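## Task

Move the red bin and the green bin, and no other bins, to the edge of the bench closest to the arms. Return the hook to the spot it occupies at the start, lying flat on the bench with its handle sticking out past that same edge. Every other object must finish resting on the same thing it rests on at the start. Anything that stays in place only because a robot is holding it does not count. Finish by opening the grippers and moving the arms away.

## Robot and tools

Setup. Three identical i2rt Big YAM arms, named arm1, arm2 and arm3. Each has six revolute joints, a two-finger gripper and a wrist camera (arm1_cam_wrist, arm2_cam_wrist, arm3_cam_wrist; fisheye, 616x616). Two fixed room cameras, room_a and room_b (896x504), watch the scene. With joints 1 and 6 at zero and the hand level and forward, the wrist camera rides on top of the hand and looks toward the fingertips. Reach is about 1.0 m from the joint1 axis. Loose objects may occasionally get nudged by something outside the robots.

Frames. Every pose lives in a single scene frame: origin on the floor, +z upward. "hand" is the midpoint between the fingertips; its z axis runs along the fingers and its y axis is the direction the fingers open and close. Hand poses are computed from each arm's actual foot pose, which is never printed.

execute_actions. Arguments: "actions", a list holding exactly one action or none; and optional "cameras", a list of camera names ("arm1_cam_wrist", "arm2_cam_wrist", "arm3_cam_wrist", "room_a", "room_b", or "all"). Omitted, null or ["all"] returns every camera; [] returns none. An action is an object with one entry per arm you want to command ("arm1", "arm2", "arm3"), each containing "joints": a dict mapping joint names to absolute targets (not offsets). Names and units: joint1_rad to joint6_rad in radians, gripper_m in metres of fingertip gap. Ranges (tolerance for counting as reached in brackets): joint1_rad -2.879 to 2.879 (±0.045), rotation about the foot, positive is counter-clockwise viewed from above, zero points where the foot faces; joint2_rad 0 to 3.141 (±0.14), shoulder, zero has the upper arm pointing back roughly horizontally, increasing lifts it up then forward; joint3_rad 0 to 3.019 (±0.09), elbow, zero is fully folded, increasing opens it; joint4_rad -1.692 to 1.57 (±0.055), hand pitch, positive tips the fingers up; joint5_rad -1.57 to 1.57 (±0.03), sideways hand swing, positive toward the arm's right; joint6_rad -2.094 to 2.094 (±0.035), hand roll, positive clockwise seen from behind the hand; gripper_m 0 to 0.093 (±0.003). Example: {"arm1": {"joints": {"gripper_m": 0.05}}, "arm2": {"joints": {"joint1_rad": 0.3}}}. All listed motions begin together and may finish at different moments; joints move at different speeds, so the hand can sweep a wide curve between postures. One action runs at most 15 s. An unknown key or out-of-range value rejects the whole call and nothing moves. An empty actions list just reports state and images. Joints or arms you omit may still be driving toward an earlier target.

wait: {"seconds": 0 to 10}. Commands nothing new; returns state and images like an empty action.

zoom_image: {"camera": name, "region": [x0, y0, x1, y1]} in pixels of that camera's most recent full image, top-left is (0,0), region no larger than 504 by 504.

read_manual: optional "section", only "licences"; returns licence text, moves nothing.

finished_scene: {"scene": 1 or 2}. Closes that scene permanently after the last command has been held, reports success, and gives the next scene's goal. Replying without any tool call ends all remaining scenes.

Reading results. joint_status tells how each commanded motion of the last accepted action ended. "off_target": stopped short and may still be pushing. "contact_stop" or "time_out": the old target is dropped and the joint holds where it stopped, except that after a time_out a joint may keep a target (at most 0.375, 0.375, 0.113, 0.225, 0.075, 0.3 rad from its position for joints 1–6) and keep pushing, moving on by itself if the path frees up; on_its_own lists such joints. To relieve the push, command the joint's reported position. "joint command not followed" (often with a "cause:" line) means a safety check blocked that arm's joint targets (the gripper part still runs); those joints show "not_followed" and the arm may retry them on every later action until valid targets are sent. on_its_own covers things you did not command this call; its "held at" is the target being held, not the actual position. A joint carrying a load tends to sag. A target very near the current position may produce no motion. "MOTOR HOT" appears from 85 °C; at 100 °C an "OVER-TEMPERATURE FAULT" drops that whole arm and its gripper until cooled, and unmet keys read "limit_stop_at_motor_heat" (resend them). Nothing in the state reports arm-to-arm contact.

Order and care. Typical flow: look with cameras, move an arm above an object, open, descend, close, lift, carry, set down, open, retreat; leave every arm released and away from the objects before finished_scene. The arm does not stop on contact and can push very hard, heating motors, so avoid pressing into the bench or objects. Never knock or place anything off the work area or onto the floor; that ends the scene. Avoid any strong squeeze or collision between two arms; the self/inter-arm check may react late and ignores fingers, gripper bodies and wrist cameras. Avoid drops, slips and slams. The simulation keeps running while you think, holding the last command, and shorter total robot motion is better.

Each tool is called after "Request:" in YAML: its name, and indented under it one key for each argument.

## Session

I'll start by looking at the current state of the scene.

Request:
execute_actions:
  actions: []

Scene clock: 0.00 s.
arm1.joint_positions: joint1_rad=-0.691 joint2_rad=+0.308 joint3_rad=+1.327 joint4_rad=-1.516 joint5_rad=+0.055 joint6_rad=-0.588 gripper_m=+0.094
arm1.joint_status: not commanded
arm1.hand: x=-0.8432 y=+0.0674 z=+1.2212 quat_wxyz=(-0.513, +0.559, -0.650, -0.046) (m; scene frame)
arm2.joint_positions: joint1_rad=-0.870 joint2_rad=+0.302 joint3_rad=+1.512 joint4_rad=-1.565 joint5_rad=-0.126 joint6_rad=+0.369 gripper_m=+0.094
arm2.joint_status: not commanded
arm2.hand: x=+0.0209 y=+0.0458 z=+1.3317 quat_wxyz=(-0.478, +0.129, -0.810, -0.313) (m; scene frame)
arm3.joint_positions: joint1_rad=-0.861 joint2_rad=+0.398 joint3_rad=+1.595 joint4_rad=-1.383 joint5_rad=-0.054 joint6_rad=+0.392 gripper_m=+0.095
arm3.joint_status: not commanded
arm3.hand: x=+0.9594 y=+0.0576 z=+1.3860 quat_wxyz=(-0.508, +0.194, -0.742, -0.391) (m; scene frame)
pictures: arm1_cam_wrist, arm2_cam_wrist, arm3_cam_wrist, room_a, room_b
Images, in order (width x height): arm1_cam_wrist 616x616, arm2_cam_wrist 616x616, arm3_cam_wrist 616x616, room_a 896x504, room_b 896x504.

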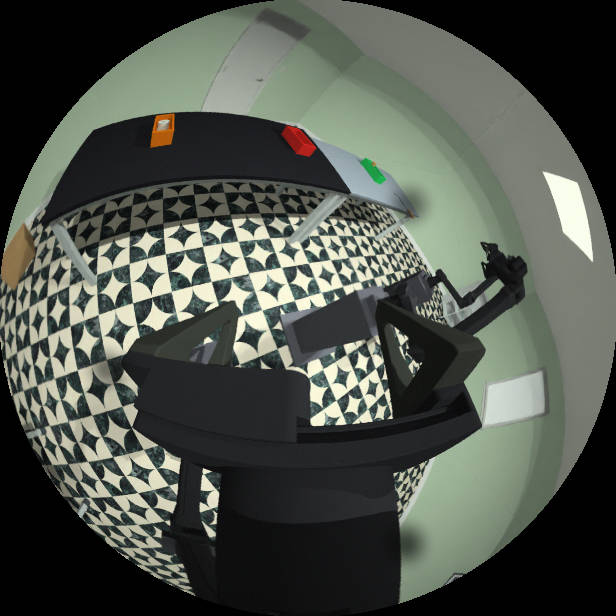

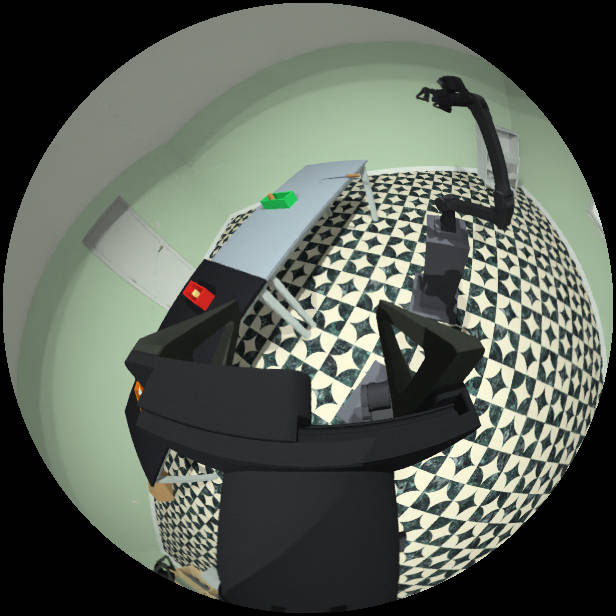

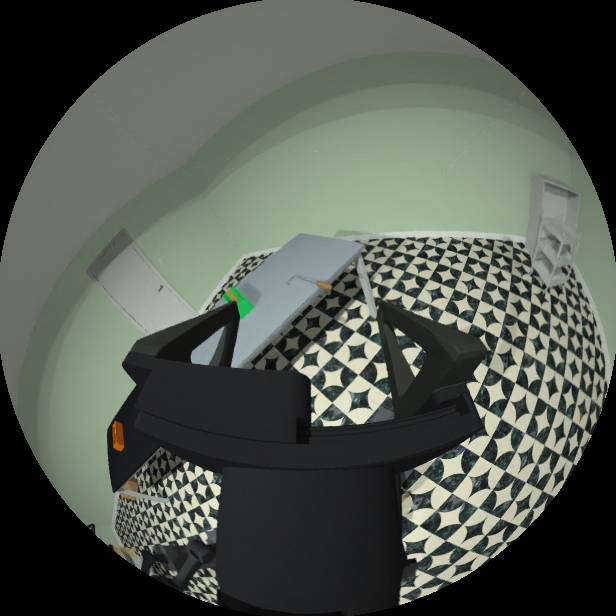

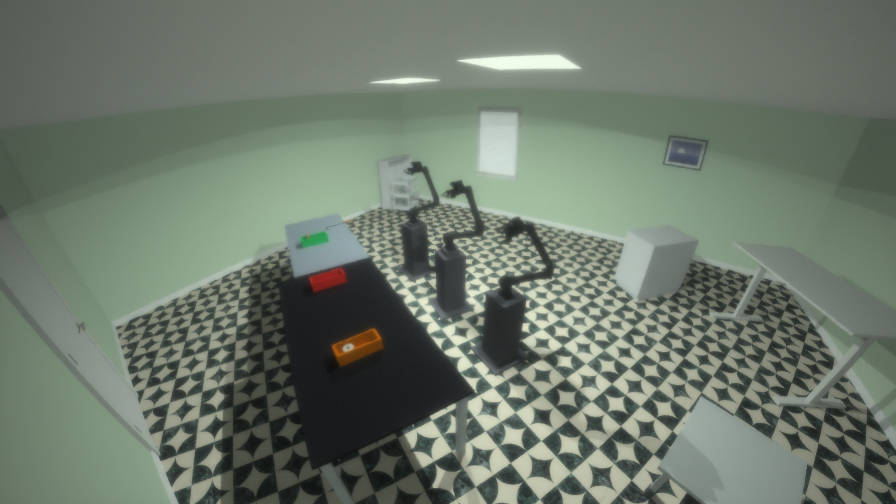

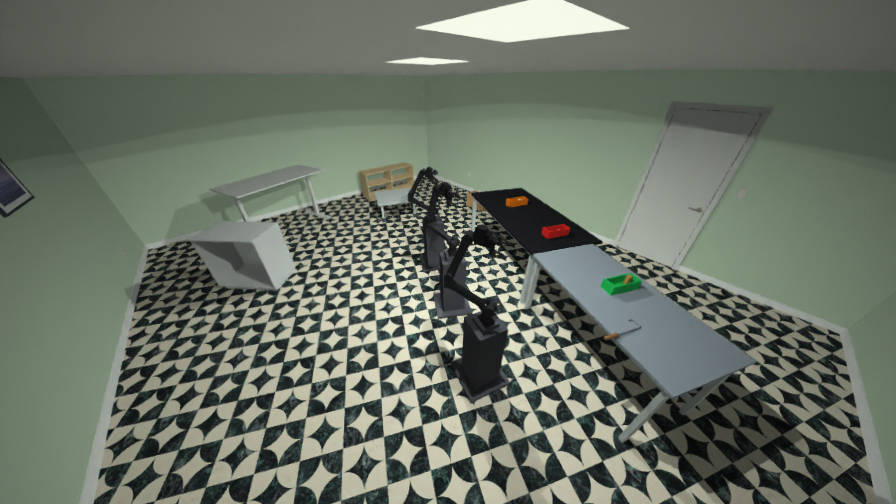

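Request:
zoom_image:
  camera: "room_b"
  region: [460, 170, 780, 410]

Request:
zoom_image:
  camera: "arm3_cam_wrist"
  region: [190, 220, 390, 370]

Request:
zoom_image:
  camera: "room_a"
  region: [260, 200, 480, 400]

Region (460, 170, 780, 410) of room_b's 896x504 image, scaled by 1.575, with more detail than that image has; it fills the top 378 rows of this view, and the rest is white.

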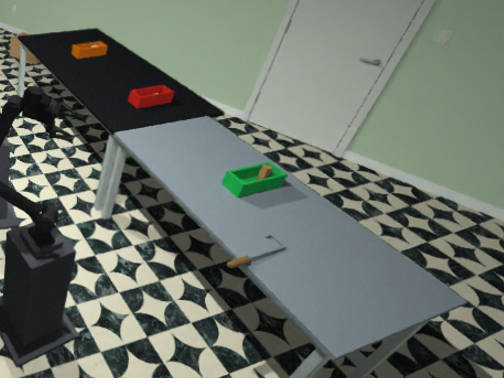

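Region (190, 220, 390, 370) of arm3_cam_wrist's 616x616 image, scaled by 2.520, with more detail than that image has; it fills the top 378 rows of this view, and the rest is white.

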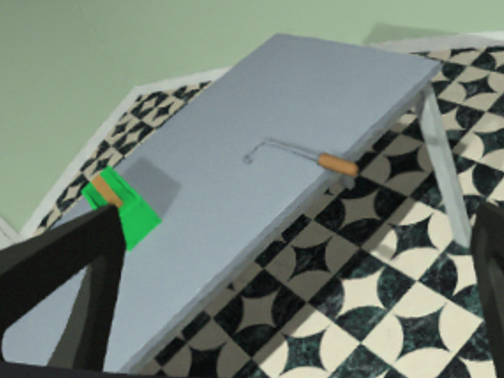

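Region (260, 200, 480, 400) of room_a's 896x504 image, scaled by 2.291, with more detail than that image has; it fills the top 458 rows of this view, and the rest is white.

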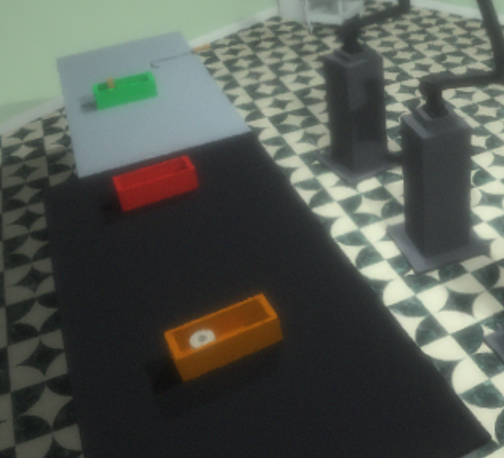

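Request:
zoom_image:
  camera: "arm2_cam_wrist"
  region: [170, 150, 390, 340]

Request:
zoom_image:
  camera: "arm1_cam_wrist"
  region: [130, 90, 430, 250]

Region (170, 150, 390, 340) of arm2_cam_wrist's 616x616 image, scaled by 2.291, with more detail than that image has; it fills the top 435 rows of this view, and the rest is white.

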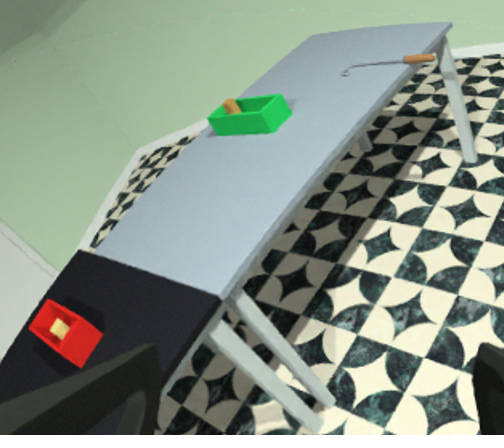

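Region (130, 90, 430, 250) of arm1_cam_wrist's 616x616 image, scaled by 1.680, with more detail than that image has; it fills the top 269 rows of this view, and the rest is white.

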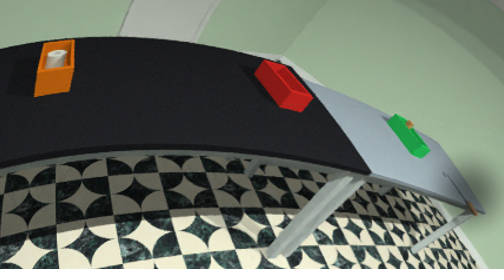

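Request:
execute_actions:
  actions:
    - {"arm3": {"joints": {"joint1_rad": -0.98, "joint2_rad": 2.219, "joint3_rad": 1.189, "joint4_rad": 1.03, "joint5_rad": -0.833, "joint6_rad": 0.0}}, "arm2": {"joints": {"joint1_rad": 0.098, "joint2_rad": 1.43, "joint3_rad": 0.828, "joint4_rad": 0.602, "joint5_rad": 0.0, "joint6_rad": 0.0}}}

Scene clock: 122.20 s.
arm1.joint_positions: joint1_rad=-0.691 joint2_rad=+0.308 joint3_rad=+1.327 joint4_rad=-1.516 joint5_rad=+0.055 joint6_rad=-0.588 gripper_m=+0.094
arm1.joint_status: not commanded
arm1.hand: x=-0.8432 y=+0.0674 z=+1.2212 quat_wxyz=(-0.513, +0.559, -0.650, -0.046) (m; scene frame)
arm2.joint_positions: joint1_rad=+0.103 joint2_rad=+1.423 joint3_rad=+0.814 joint4_rad=+0.583 joint5_rad=+0.002 joint6_rad=+0.010 gripper_m=+0.094
arm2.joint_status: all done
arm2.hand: x=-0.0066 y=+0.5966 z=+1.0434 quat_wxyz=(-0.490, +0.502, -0.509, -0.498) (m; scene frame)
arm3.joint_positions: joint1_rad=-0.978 joint2_rad=+2.215 joint3_rad=+1.182 joint4_rad=+1.015 joint5_rad=-0.830 joint6_rad=+0.015 gripper_m=+0.095
arm3.joint_status: all done
arm3.hand: x=+1.3410 y=+0.5522 z=+0.8017 quat_wxyz=(-0.493, +0.496, -0.507, -0.503) (m; scene frame)
pictures: arm1_cam_wrist, arm2_cam_wrist, arm3_cam_wrist, room_a, room_b
Images, in order (width x height): arm1_cam_wrist 616x616, arm2_cam_wrist 616x616, arm3_cam_wrist 616x616, room_a 896x504, room_b 896x504.

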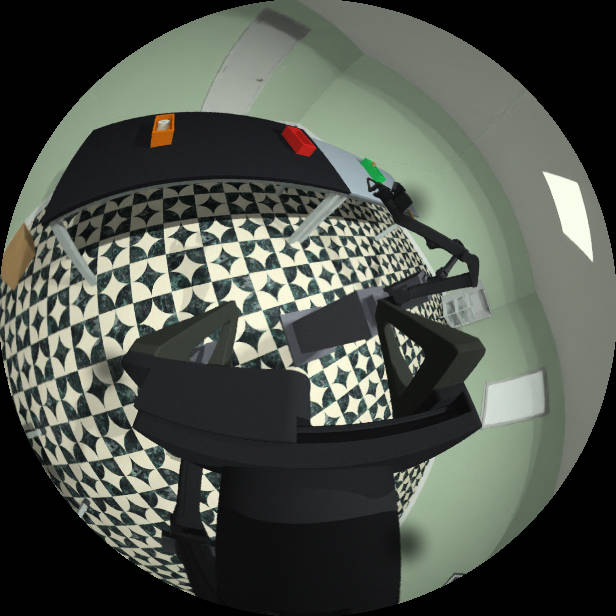

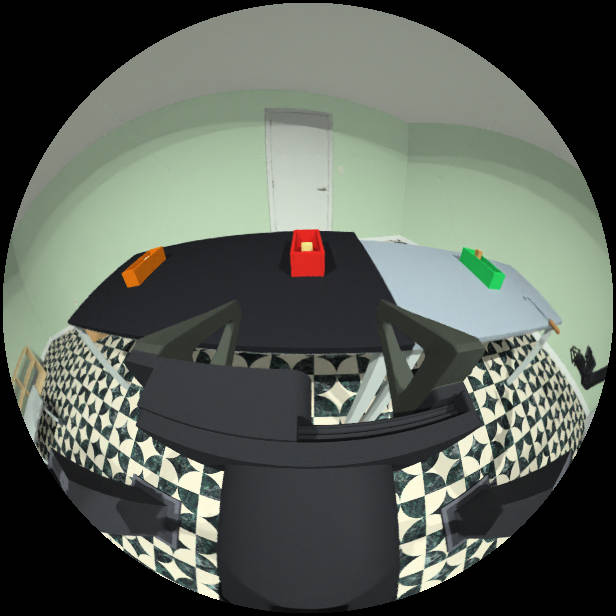

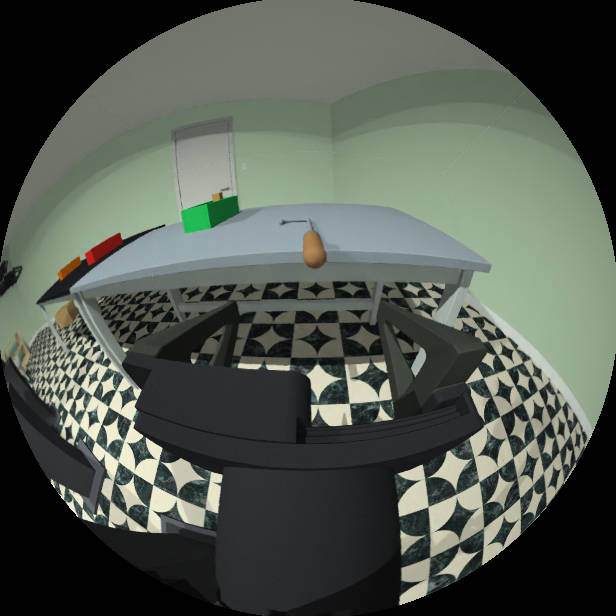

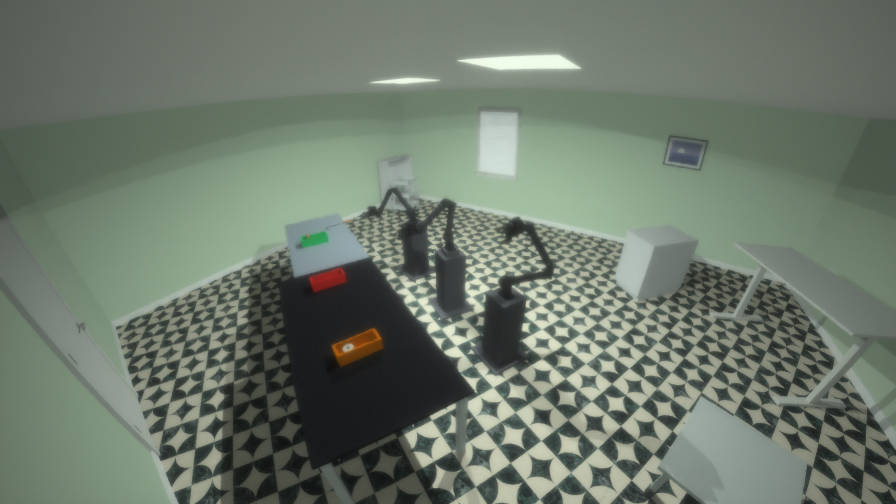

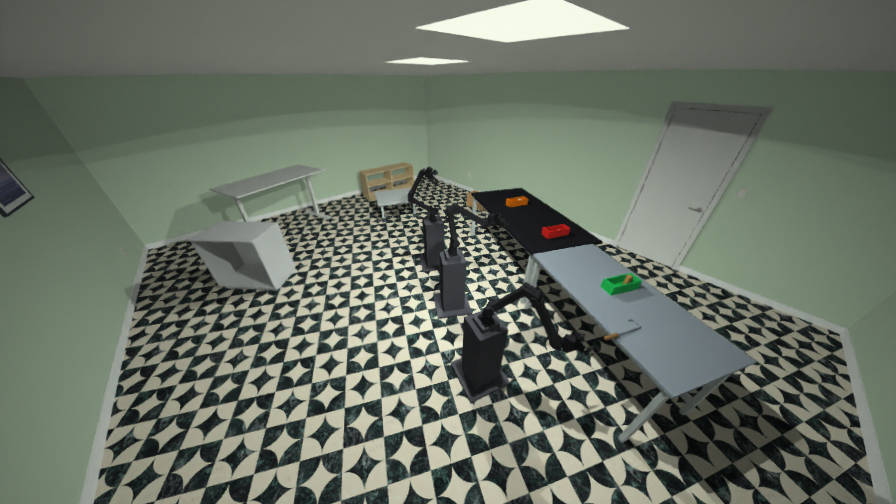

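Request:
zoom_image:
  camera: "arm3_cam_wrist"
  region: [170, 180, 410, 330]

Request:
zoom_image:
  camera: "arm2_cam_wrist"
  region: [220, 210, 420, 370]

Region (170, 180, 410, 330) of arm3_cam_wrist's 616x616 image, scaled by 2.100, with more detail than that image has; it fills the top 315 rows of this view, and the rest is white.

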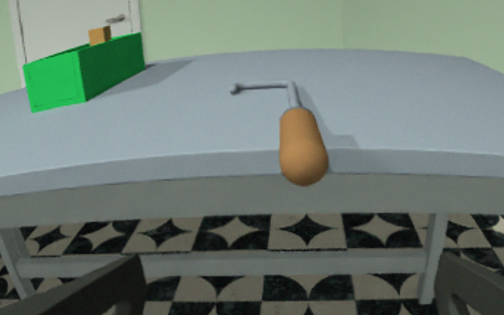

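Region (220, 210, 420, 370) of arm2_cam_wrist's 616x616 image, scaled by 2.520, with more detail than that image has; it fills the top 403 rows of this view, and the rest is white.

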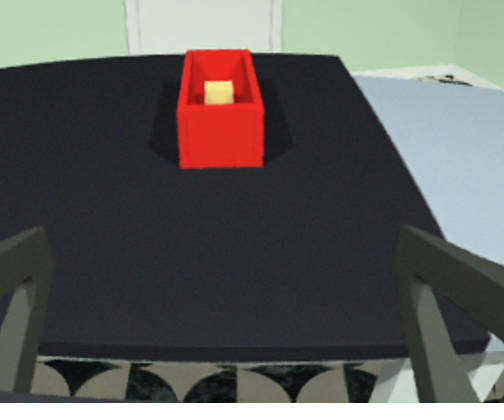

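Request:
execute_actions:
  actions:
    - {"arm3": {"joints": {"joint1_rad": -0.877, "joint2_rad": 2.476, "joint3_rad": 1.549, "joint4_rad": 0.948, "joint5_rad": -0.759, "joint6_rad": -0.01}}}
  cameras: ["arm3_cam_wrist", "arm2_cam_wrist", "room_b"]

Scene clock: 171.77 s.
arm1.joint_positions: joint1_rad=-0.691 joint2_rad=+0.308 joint3_rad=+1.327 joint4_rad=-1.516 joint5_rad=+0.055 joint6_rad=-0.588 gripper_m=+0.094
arm1.joint_status: not commanded
arm1.hand: x=-0.8432 y=+0.0674 z=+1.2212 quat_wxyz=(-0.513, +0.559, -0.650, -0.046) (m; scene frame)
arm2.joint_positions: joint1_rad=+0.103 joint2_rad=+1.423 joint3_rad=+0.814 joint4_rad=+0.583 joint5_rad=+0.002 joint6_rad=+0.010 gripper_m=+0.094
arm2.joint_status: not commanded
arm2.hand: x=-0.0066 y=+0.5966 z=+1.0434 quat_wxyz=(-0.490, +0.502, -0.509, -0.498) (m; scene frame)
arm3.joint_positions: joint1_rad=-0.873 joint2_rad=+2.473 joint3_rad=+1.518 joint4_rad=+0.952 joint5_rad=-0.762 joint6_rad=+0.006 gripper_m=+0.095
arm3.joint_status: all done
arm3.hand: x=+1.3472 y=+0.6561 z=+0.7403 quat_wxyz=(-0.491, +0.508, -0.491, -0.510) (m; scene frame)
pictures: arm2_cam_wrist, arm3_cam_wrist, room_b
Images, in order (width x height): arm2_cam_wrist 616x616, arm3_cam_wrist 616x616, room_b 896x504.

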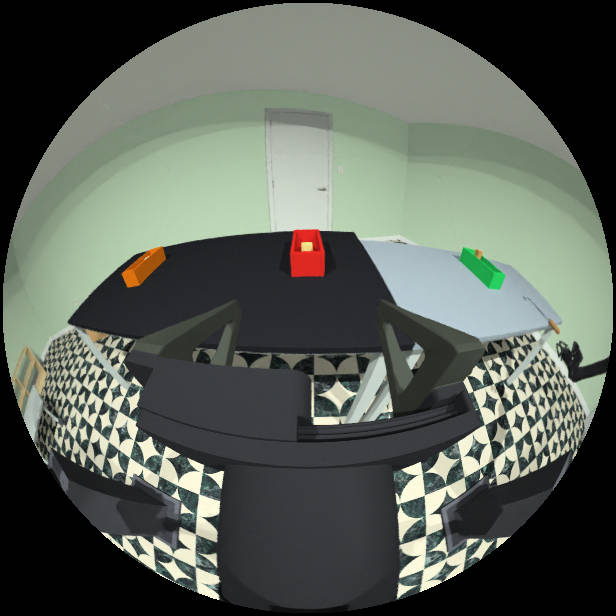

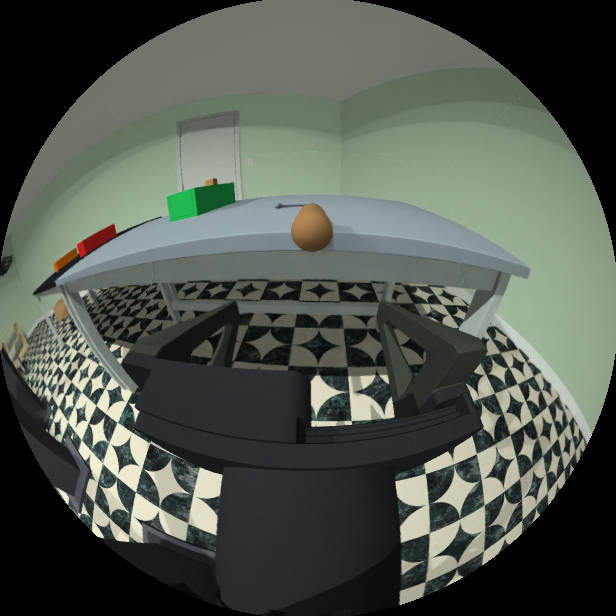

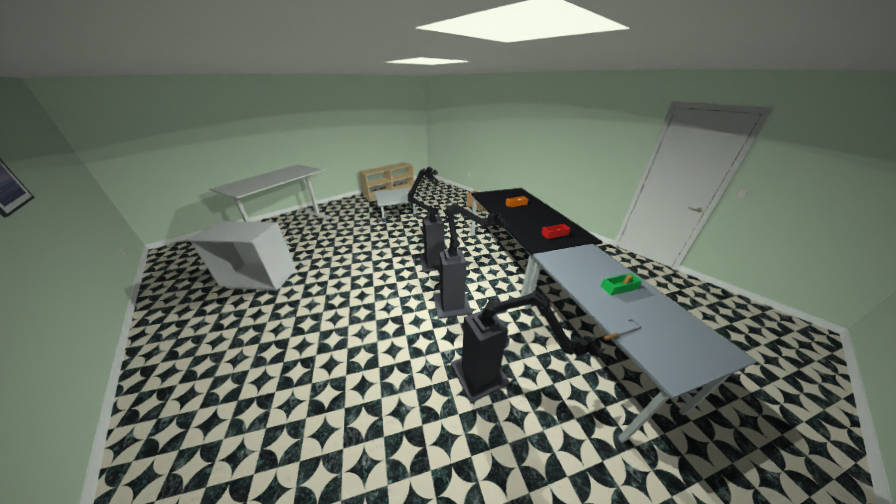

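Request:
zoom_image:
  camera: "arm3_cam_wrist"
  region: [150, 160, 450, 330]

Region (150, 160, 450, 330) of arm3_cam_wrist's 616x616 image, scaled by 1.680, with more detail than that image has; it fills the top 286 rows of this view, and the rest is white.

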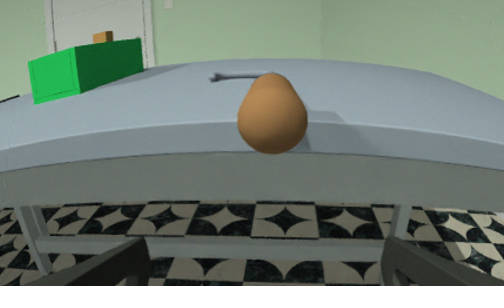

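Request:
execute_actions:
  actions:
    - {"arm3": {"joints": {"joint1_rad": -0.82, "joint2_rad": 2.445, "joint3_rad": 1.695, "joint4_rad": 0.785, "joint5_rad": -0.692, "joint6_rad": -0.01}}}
  cameras: ["arm3_cam_wrist", "arm2_cam_wrist", "room_b"]

Scene clock: 224.40 s.
arm1.joint_positions: joint1_rad=-0.691 joint2_rad=+0.308 joint3_rad=+1.327 joint4_rad=-1.516 joint5_rad=+0.055 joint6_rad=-0.588 gripper_m=+0.094
arm1.joint_status: not commanded
arm1.hand: x=-0.8432 y=+0.0674 z=+1.2212 quat_wxyz=(-0.513, +0.559, -0.650, -0.046) (m; scene frame)
arm2.joint_positions: joint1_rad=+0.103 joint2_rad=+1.423 joint3_rad=+0.814 joint4_rad=+0.583 joint5_rad=+0.002 joint6_rad=+0.010 gripper_m=+0.094
arm2.joint_status: not commanded
arm2.hand: x=-0.0066 y=+0.5966 z=+1.0434 quat_wxyz=(-0.490, +0.502, -0.509, -0.498) (m; scene frame)
arm3.joint_positions: joint1_rad=-0.814 joint2_rad=+2.429 joint3_rad=+1.664 joint4_rad=+0.794 joint5_rad=-0.695 joint6_rad=+0.005 gripper_m=+0.095
arm3.joint_status: all done
arm3.hand: x=+1.3469 y=+0.7176 z=+0.8098 quat_wxyz=(-0.504, +0.506, -0.481, -0.509) (m; scene frame)
pictures: arm2_cam_wrist, arm3_cam_wrist, room_b
Images, in order (width x height): arm2_cam_wrist 616x616, arm3_cam_wrist 616x616, room_b 896x504.

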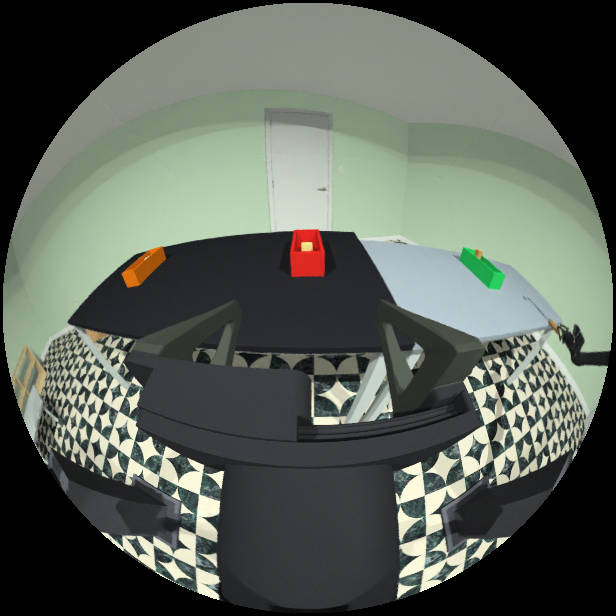

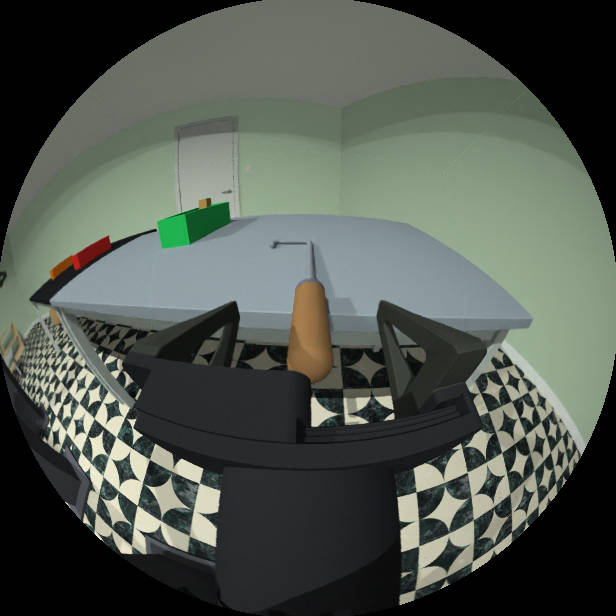

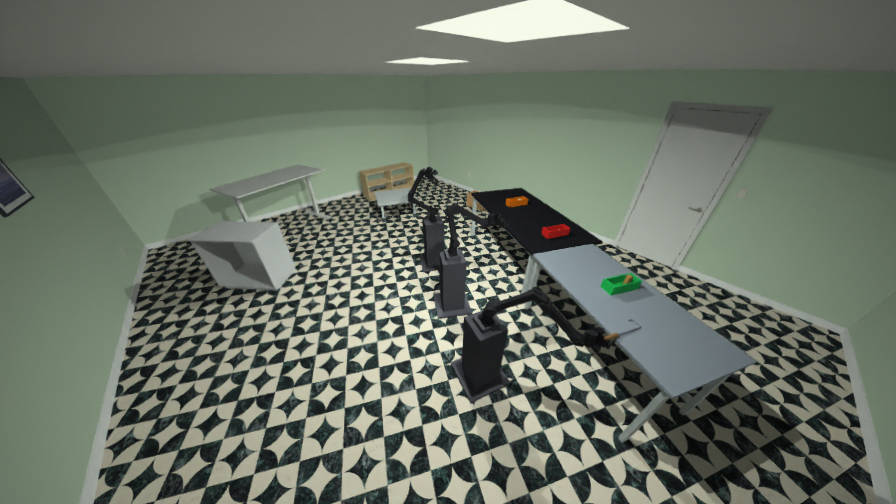

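Request:
zoom_image:
  camera: "arm3_cam_wrist"
  region: [200, 200, 420, 420]

Request:
zoom_image:
  camera: "arm2_cam_wrist"
  region: [496, 270, 616, 390]

Request:
zoom_image:
  camera: "room_b"
  region: [560, 280, 680, 370]

Region (200, 200, 420, 420) of arm3_cam_wrist's 616x616 image, scaled by 2.291, with more detail than that image has.

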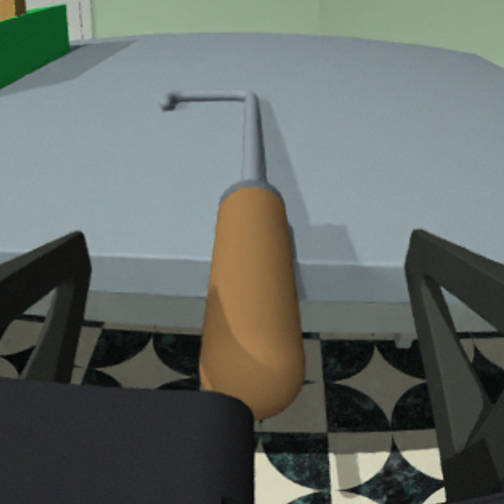

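Region (496, 270, 616, 390) of arm2_cam_wrist's 616x616 image, scaled by 4.200, with more detail than that image has.

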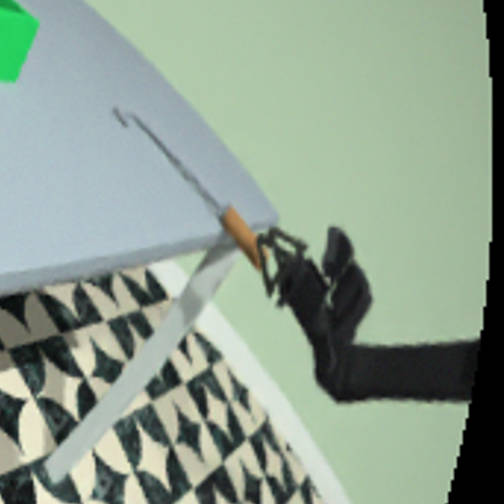

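Region (560, 280, 680, 370) of room_b's 896x504 image, scaled by 4.200, with more detail than that image has; it fills the top 378 rows of this view, and the rest is white.

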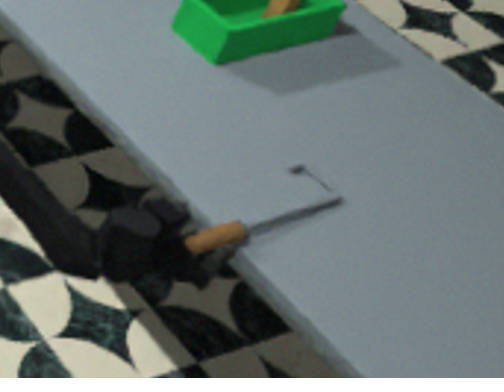

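Request:
execute_actions:
  actions:
    - {"arm3": {"joints": {"joint1_rad": -0.811, "joint2_rad": 2.479, "joint3_rad": 1.741, "joint4_rad": 0.755, "joint5_rad": -0.68, "joint6_rad": -0.01}}}
  cameras: ["arm3_cam_wrist", "arm2_cam_wrist", "room_b"]

Scene clock: 257.17 s.
arm1.joint_positions: joint1_rad=-0.691 joint2_rad=+0.308 joint3_rad=+1.327 joint4_rad=-1.516 joint5_rad=+0.055 joint6_rad=-0.588 gripper_m=+0.094
arm1.joint_status: not commanded
arm1.hand: x=-0.8432 y=+0.0674 z=+1.2212 quat_wxyz=(-0.513, +0.559, -0.650, -0.046) (m; scene frame)
arm2.joint_positions: joint1_rad=+0.103 joint2_rad=+1.423 joint3_rad=+0.814 joint4_rad=+0.583 joint5_rad=+0.002 joint6_rad=+0.010 gripper_m=+0.094
arm2.joint_status: not commanded
arm2.hand: x=-0.0066 y=+0.5966 z=+1.0434 quat_wxyz=(-0.490, +0.502, -0.509, -0.498) (m; scene frame)
arm3.joint_positions: joint1_rad=-0.814 joint2_rad=+2.446 joint3_rad=+1.698 joint4_rad=+0.764 joint5_rad=-0.683 joint6_rad=+0.005 gripper_m=+0.095
arm3.joint_status: all done
arm3.hand: x=+1.3538 y=+0.7236 z=+0.8062 quat_wxyz=(-0.503, +0.503, -0.488, -0.505) (m; scene frame)
pictures: arm2_cam_wrist, arm3_cam_wrist, room_b
Images, in order (width x height): arm2_cam_wrist 616x616, arm3_cam_wrist 616x616, room_b 896x504.

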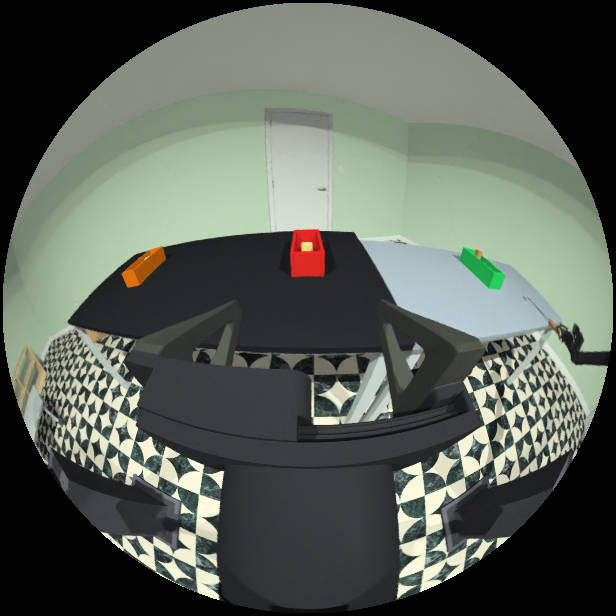

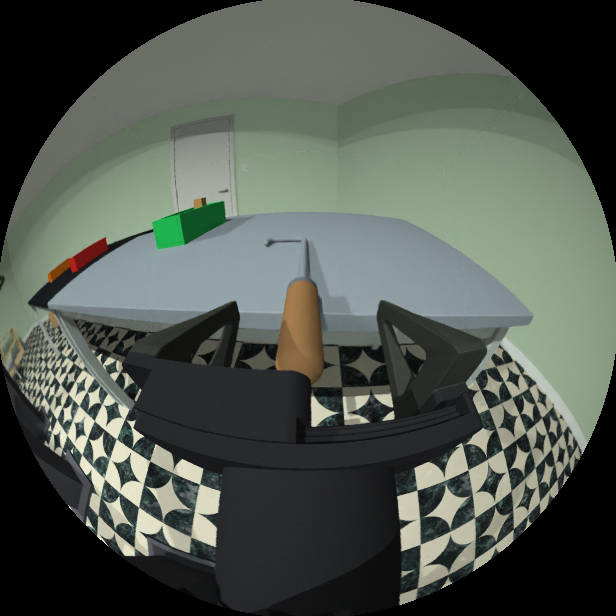

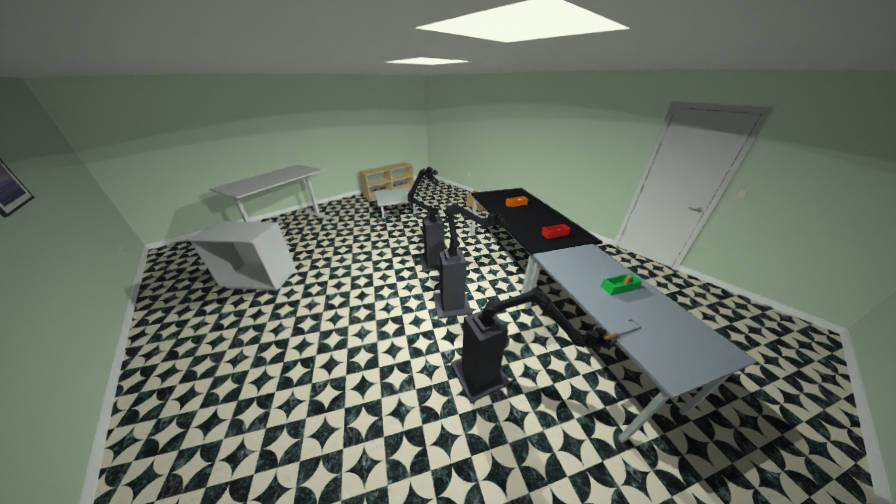

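Request:
execute_actions:
  actions: []
  cameras: ["arm3_cam_wrist"]

Scene clock: 258.97 s.
arm1.joint_positions: joint1_rad=-0.691 joint2_rad=+0.308 joint3_rad=+1.327 joint4_rad=-1.516 joint5_rad=+0.055 joint6_rad=-0.588 gripper_m=+0.094
arm1.joint_status: not commanded
arm1.hand: x=-0.8432 y=+0.0674 z=+1.2212 quat_wxyz=(-0.513, +0.559, -0.650, -0.046) (m; scene frame)
arm2.joint_positions: joint1_rad=+0.103 joint2_rad=+1.423 joint3_rad=+0.814 joint4_rad=+0.583 joint5_rad=+0.002 joint6_rad=+0.010 gripper_m=+0.094
arm2.joint_status: not commanded
arm2.hand: x=-0.0066 y=+0.5966 z=+1.0434 quat_wxyz=(-0.490, +0.502, -0.509, -0.498) (m; scene frame)
arm3.joint_positions: joint1_rad=-0.814 joint2_rad=+2.446 joint3_rad=+1.698 joint4_rad=+0.764 joint5_rad=-0.683 joint6_rad=+0.005 gripper_m=+0.095
arm3.joint_status: all done
arm3.hand: x=+1.3538 y=+0.7236 z=+0.8062 quat_wxyz=(-0.503, +0.503, -0.488, -0.505) (m; scene frame)
pictures: arm3_cam_wrist
Images, in order (width x height): arm3_cam_wrist 616x616.

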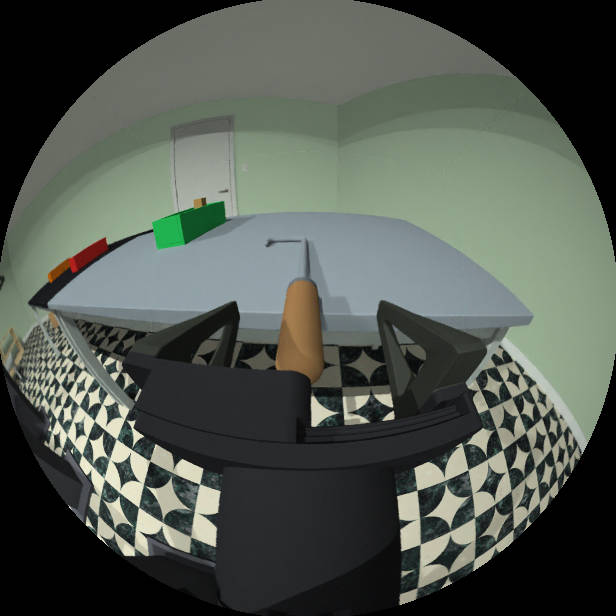

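Request:
execute_actions:
  actions:
    - {"arm3": {"joints": {"joint1_rad": -0.797, "joint2_rad": 2.508, "joint3_rad": 1.752}}}
  cameras: ["arm3_cam_wrist", "arm2_cam_wrist"]

Scene clock: 266.77 s.
arm1.joint_positions: joint1_rad=-0.691 joint2_rad=+0.308 joint3_rad=+1.327 joint4_rad=-1.516 joint5_rad=+0.055 joint6_rad=-0.588 gripper_m=+0.094
arm1.joint_status: not commanded
arm1.hand: x=-0.8432 y=+0.0674 z=+1.2212 quat_wxyz=(-0.513, +0.559, -0.650, -0.046) (m; scene frame)
arm2.joint_positions: joint1_rad=+0.103 joint2_rad=+1.423 joint3_rad=+0.814 joint4_rad=+0.583 joint5_rad=+0.002 joint6_rad=+0.010 gripper_m=+0.094
arm2.joint_status: not commanded
arm2.hand: x=-0.0066 y=+0.5966 z=+1.0434 quat_wxyz=(-0.490, +0.502, -0.509, -0.498) (m; scene frame)
arm3.joint_positions: joint1_rad=-0.804 joint2_rad=+2.481 joint3_rad=+1.714 joint4_rad=+0.763 joint5_rad=-0.683 joint6_rad=+0.005 gripper_m=+0.095
arm3.joint_status: all done
arm3.hand: x=+1.3475 y=+0.7292 z=+0.7846 quat_wxyz=(-0.493, +0.506, -0.493, -0.507) (m; scene frame)
pictures: arm2_cam_wrist, arm3_cam_wrist
Images, in order (width x height): arm2_cam_wrist 616x616, arm3_cam_wrist 616x616.

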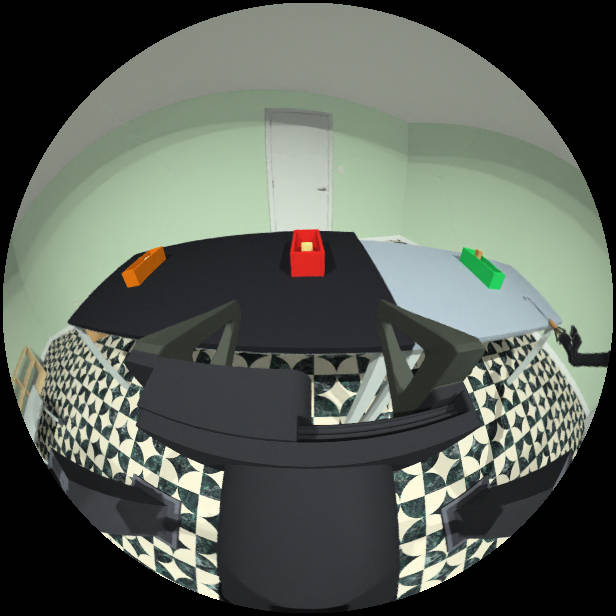

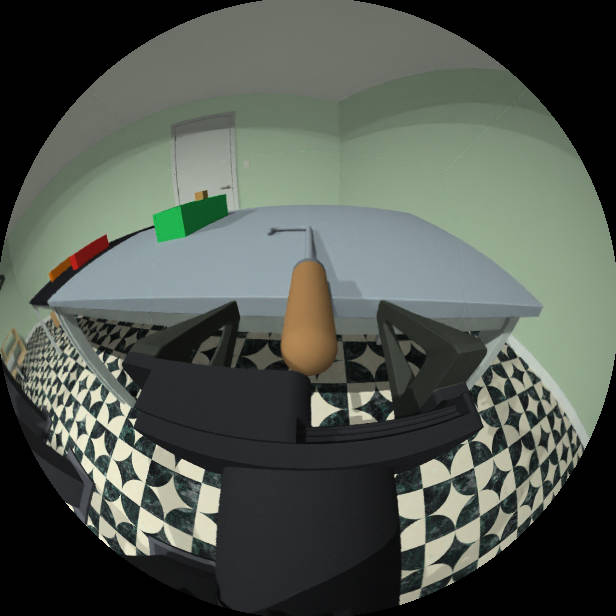

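Request:
zoom_image:
  camera: "arm3_cam_wrist"
  region: [200, 200, 420, 420]

Request:
zoom_image:
  camera: "arm2_cam_wrist"
  region: [516, 290, 606, 380]

Region (200, 200, 420, 420) of arm3_cam_wrist's 616x616 image, scaled by 2.291, with more detail than that image has.

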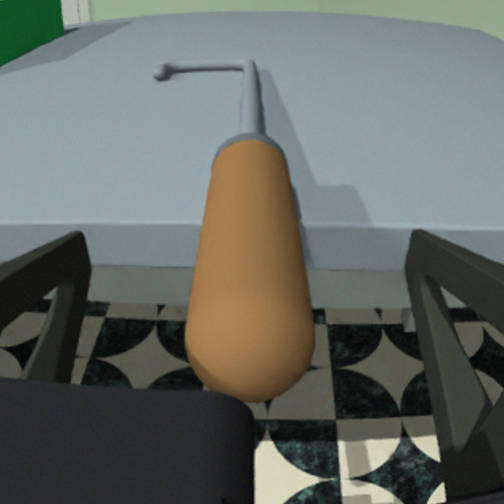

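Region (516, 290, 606, 380) of arm2_cam_wrist's 616x616 image, scaled by 5.600, with more detail than that image has.

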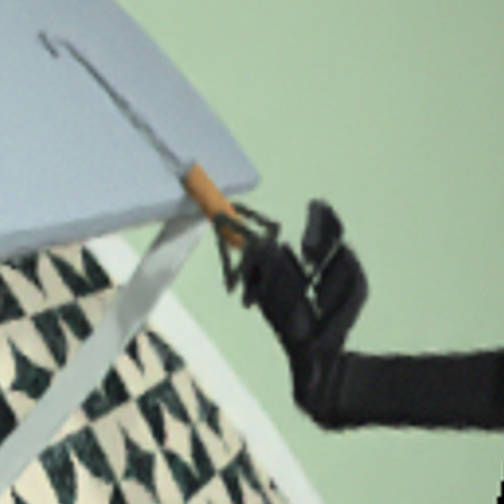

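Request:
execute_actions:
  actions:
    - {"arm3": {"joints": {"gripper_m": 0.0}}}
  cameras: ["arm3_cam_wrist", "room_b"]

Scene clock: 280.17 s.
arm1.joint_positions: joint1_rad=-0.691 joint2_rad=+0.308 joint3_rad=+1.327 joint4_rad=-1.516 joint5_rad=+0.055 joint6_rad=-0.588 gripper_m=+0.094
arm1.joint_status: not commanded
arm1.hand: x=-0.8432 y=+0.0674 z=+1.2212 quat_wxyz=(-0.513, +0.559, -0.650, -0.046) (m; scene frame)
arm2.joint_positions: joint1_rad=+0.103 joint2_rad=+1.423 joint3_rad=+0.814 joint4_rad=+0.583 joint5_rad=+0.002 joint6_rad=+0.010 gripper_m=+0.094
arm2.joint_status: not commanded
arm2.hand: x=-0.0066 y=+0.5966 z=+1.0434 quat_wxyz=(-0.490, +0.502, -0.509, -0.498) (m; scene frame)
arm3.joint_positions: joint1_rad=-0.804 joint2_rad=+2.481 joint3_rad=+1.714 joint4_rad=+0.763 joint5_rad=-0.681 joint6_rad=+0.004 gripper_m=+0.030
arm3.joint_status: gripper_m off_target (ended at +0.030, target +0.000)
arm3.hand: x=+1.3479 y=+0.7292 z=+0.7846 quat_wxyz=(-0.494, +0.506, -0.493, -0.506) (m; scene frame)
pictures: arm3_cam_wrist, room_b
Images, in order (width x height): arm3_cam_wrist 616x616, room_b 896x504.

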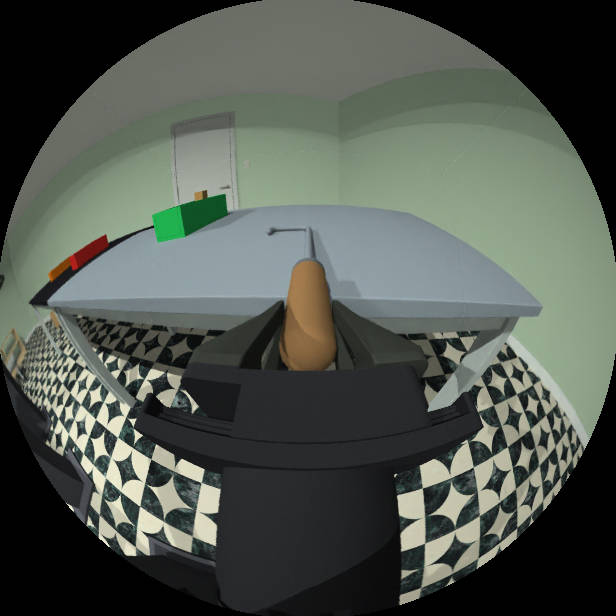

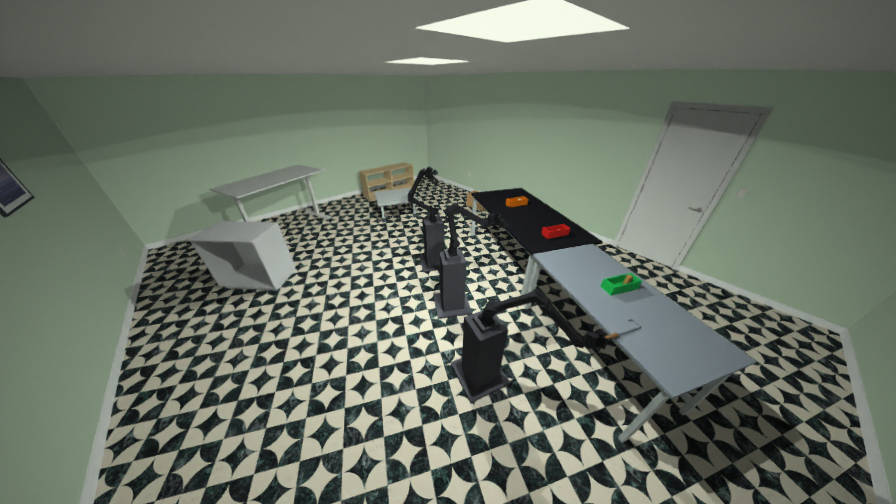

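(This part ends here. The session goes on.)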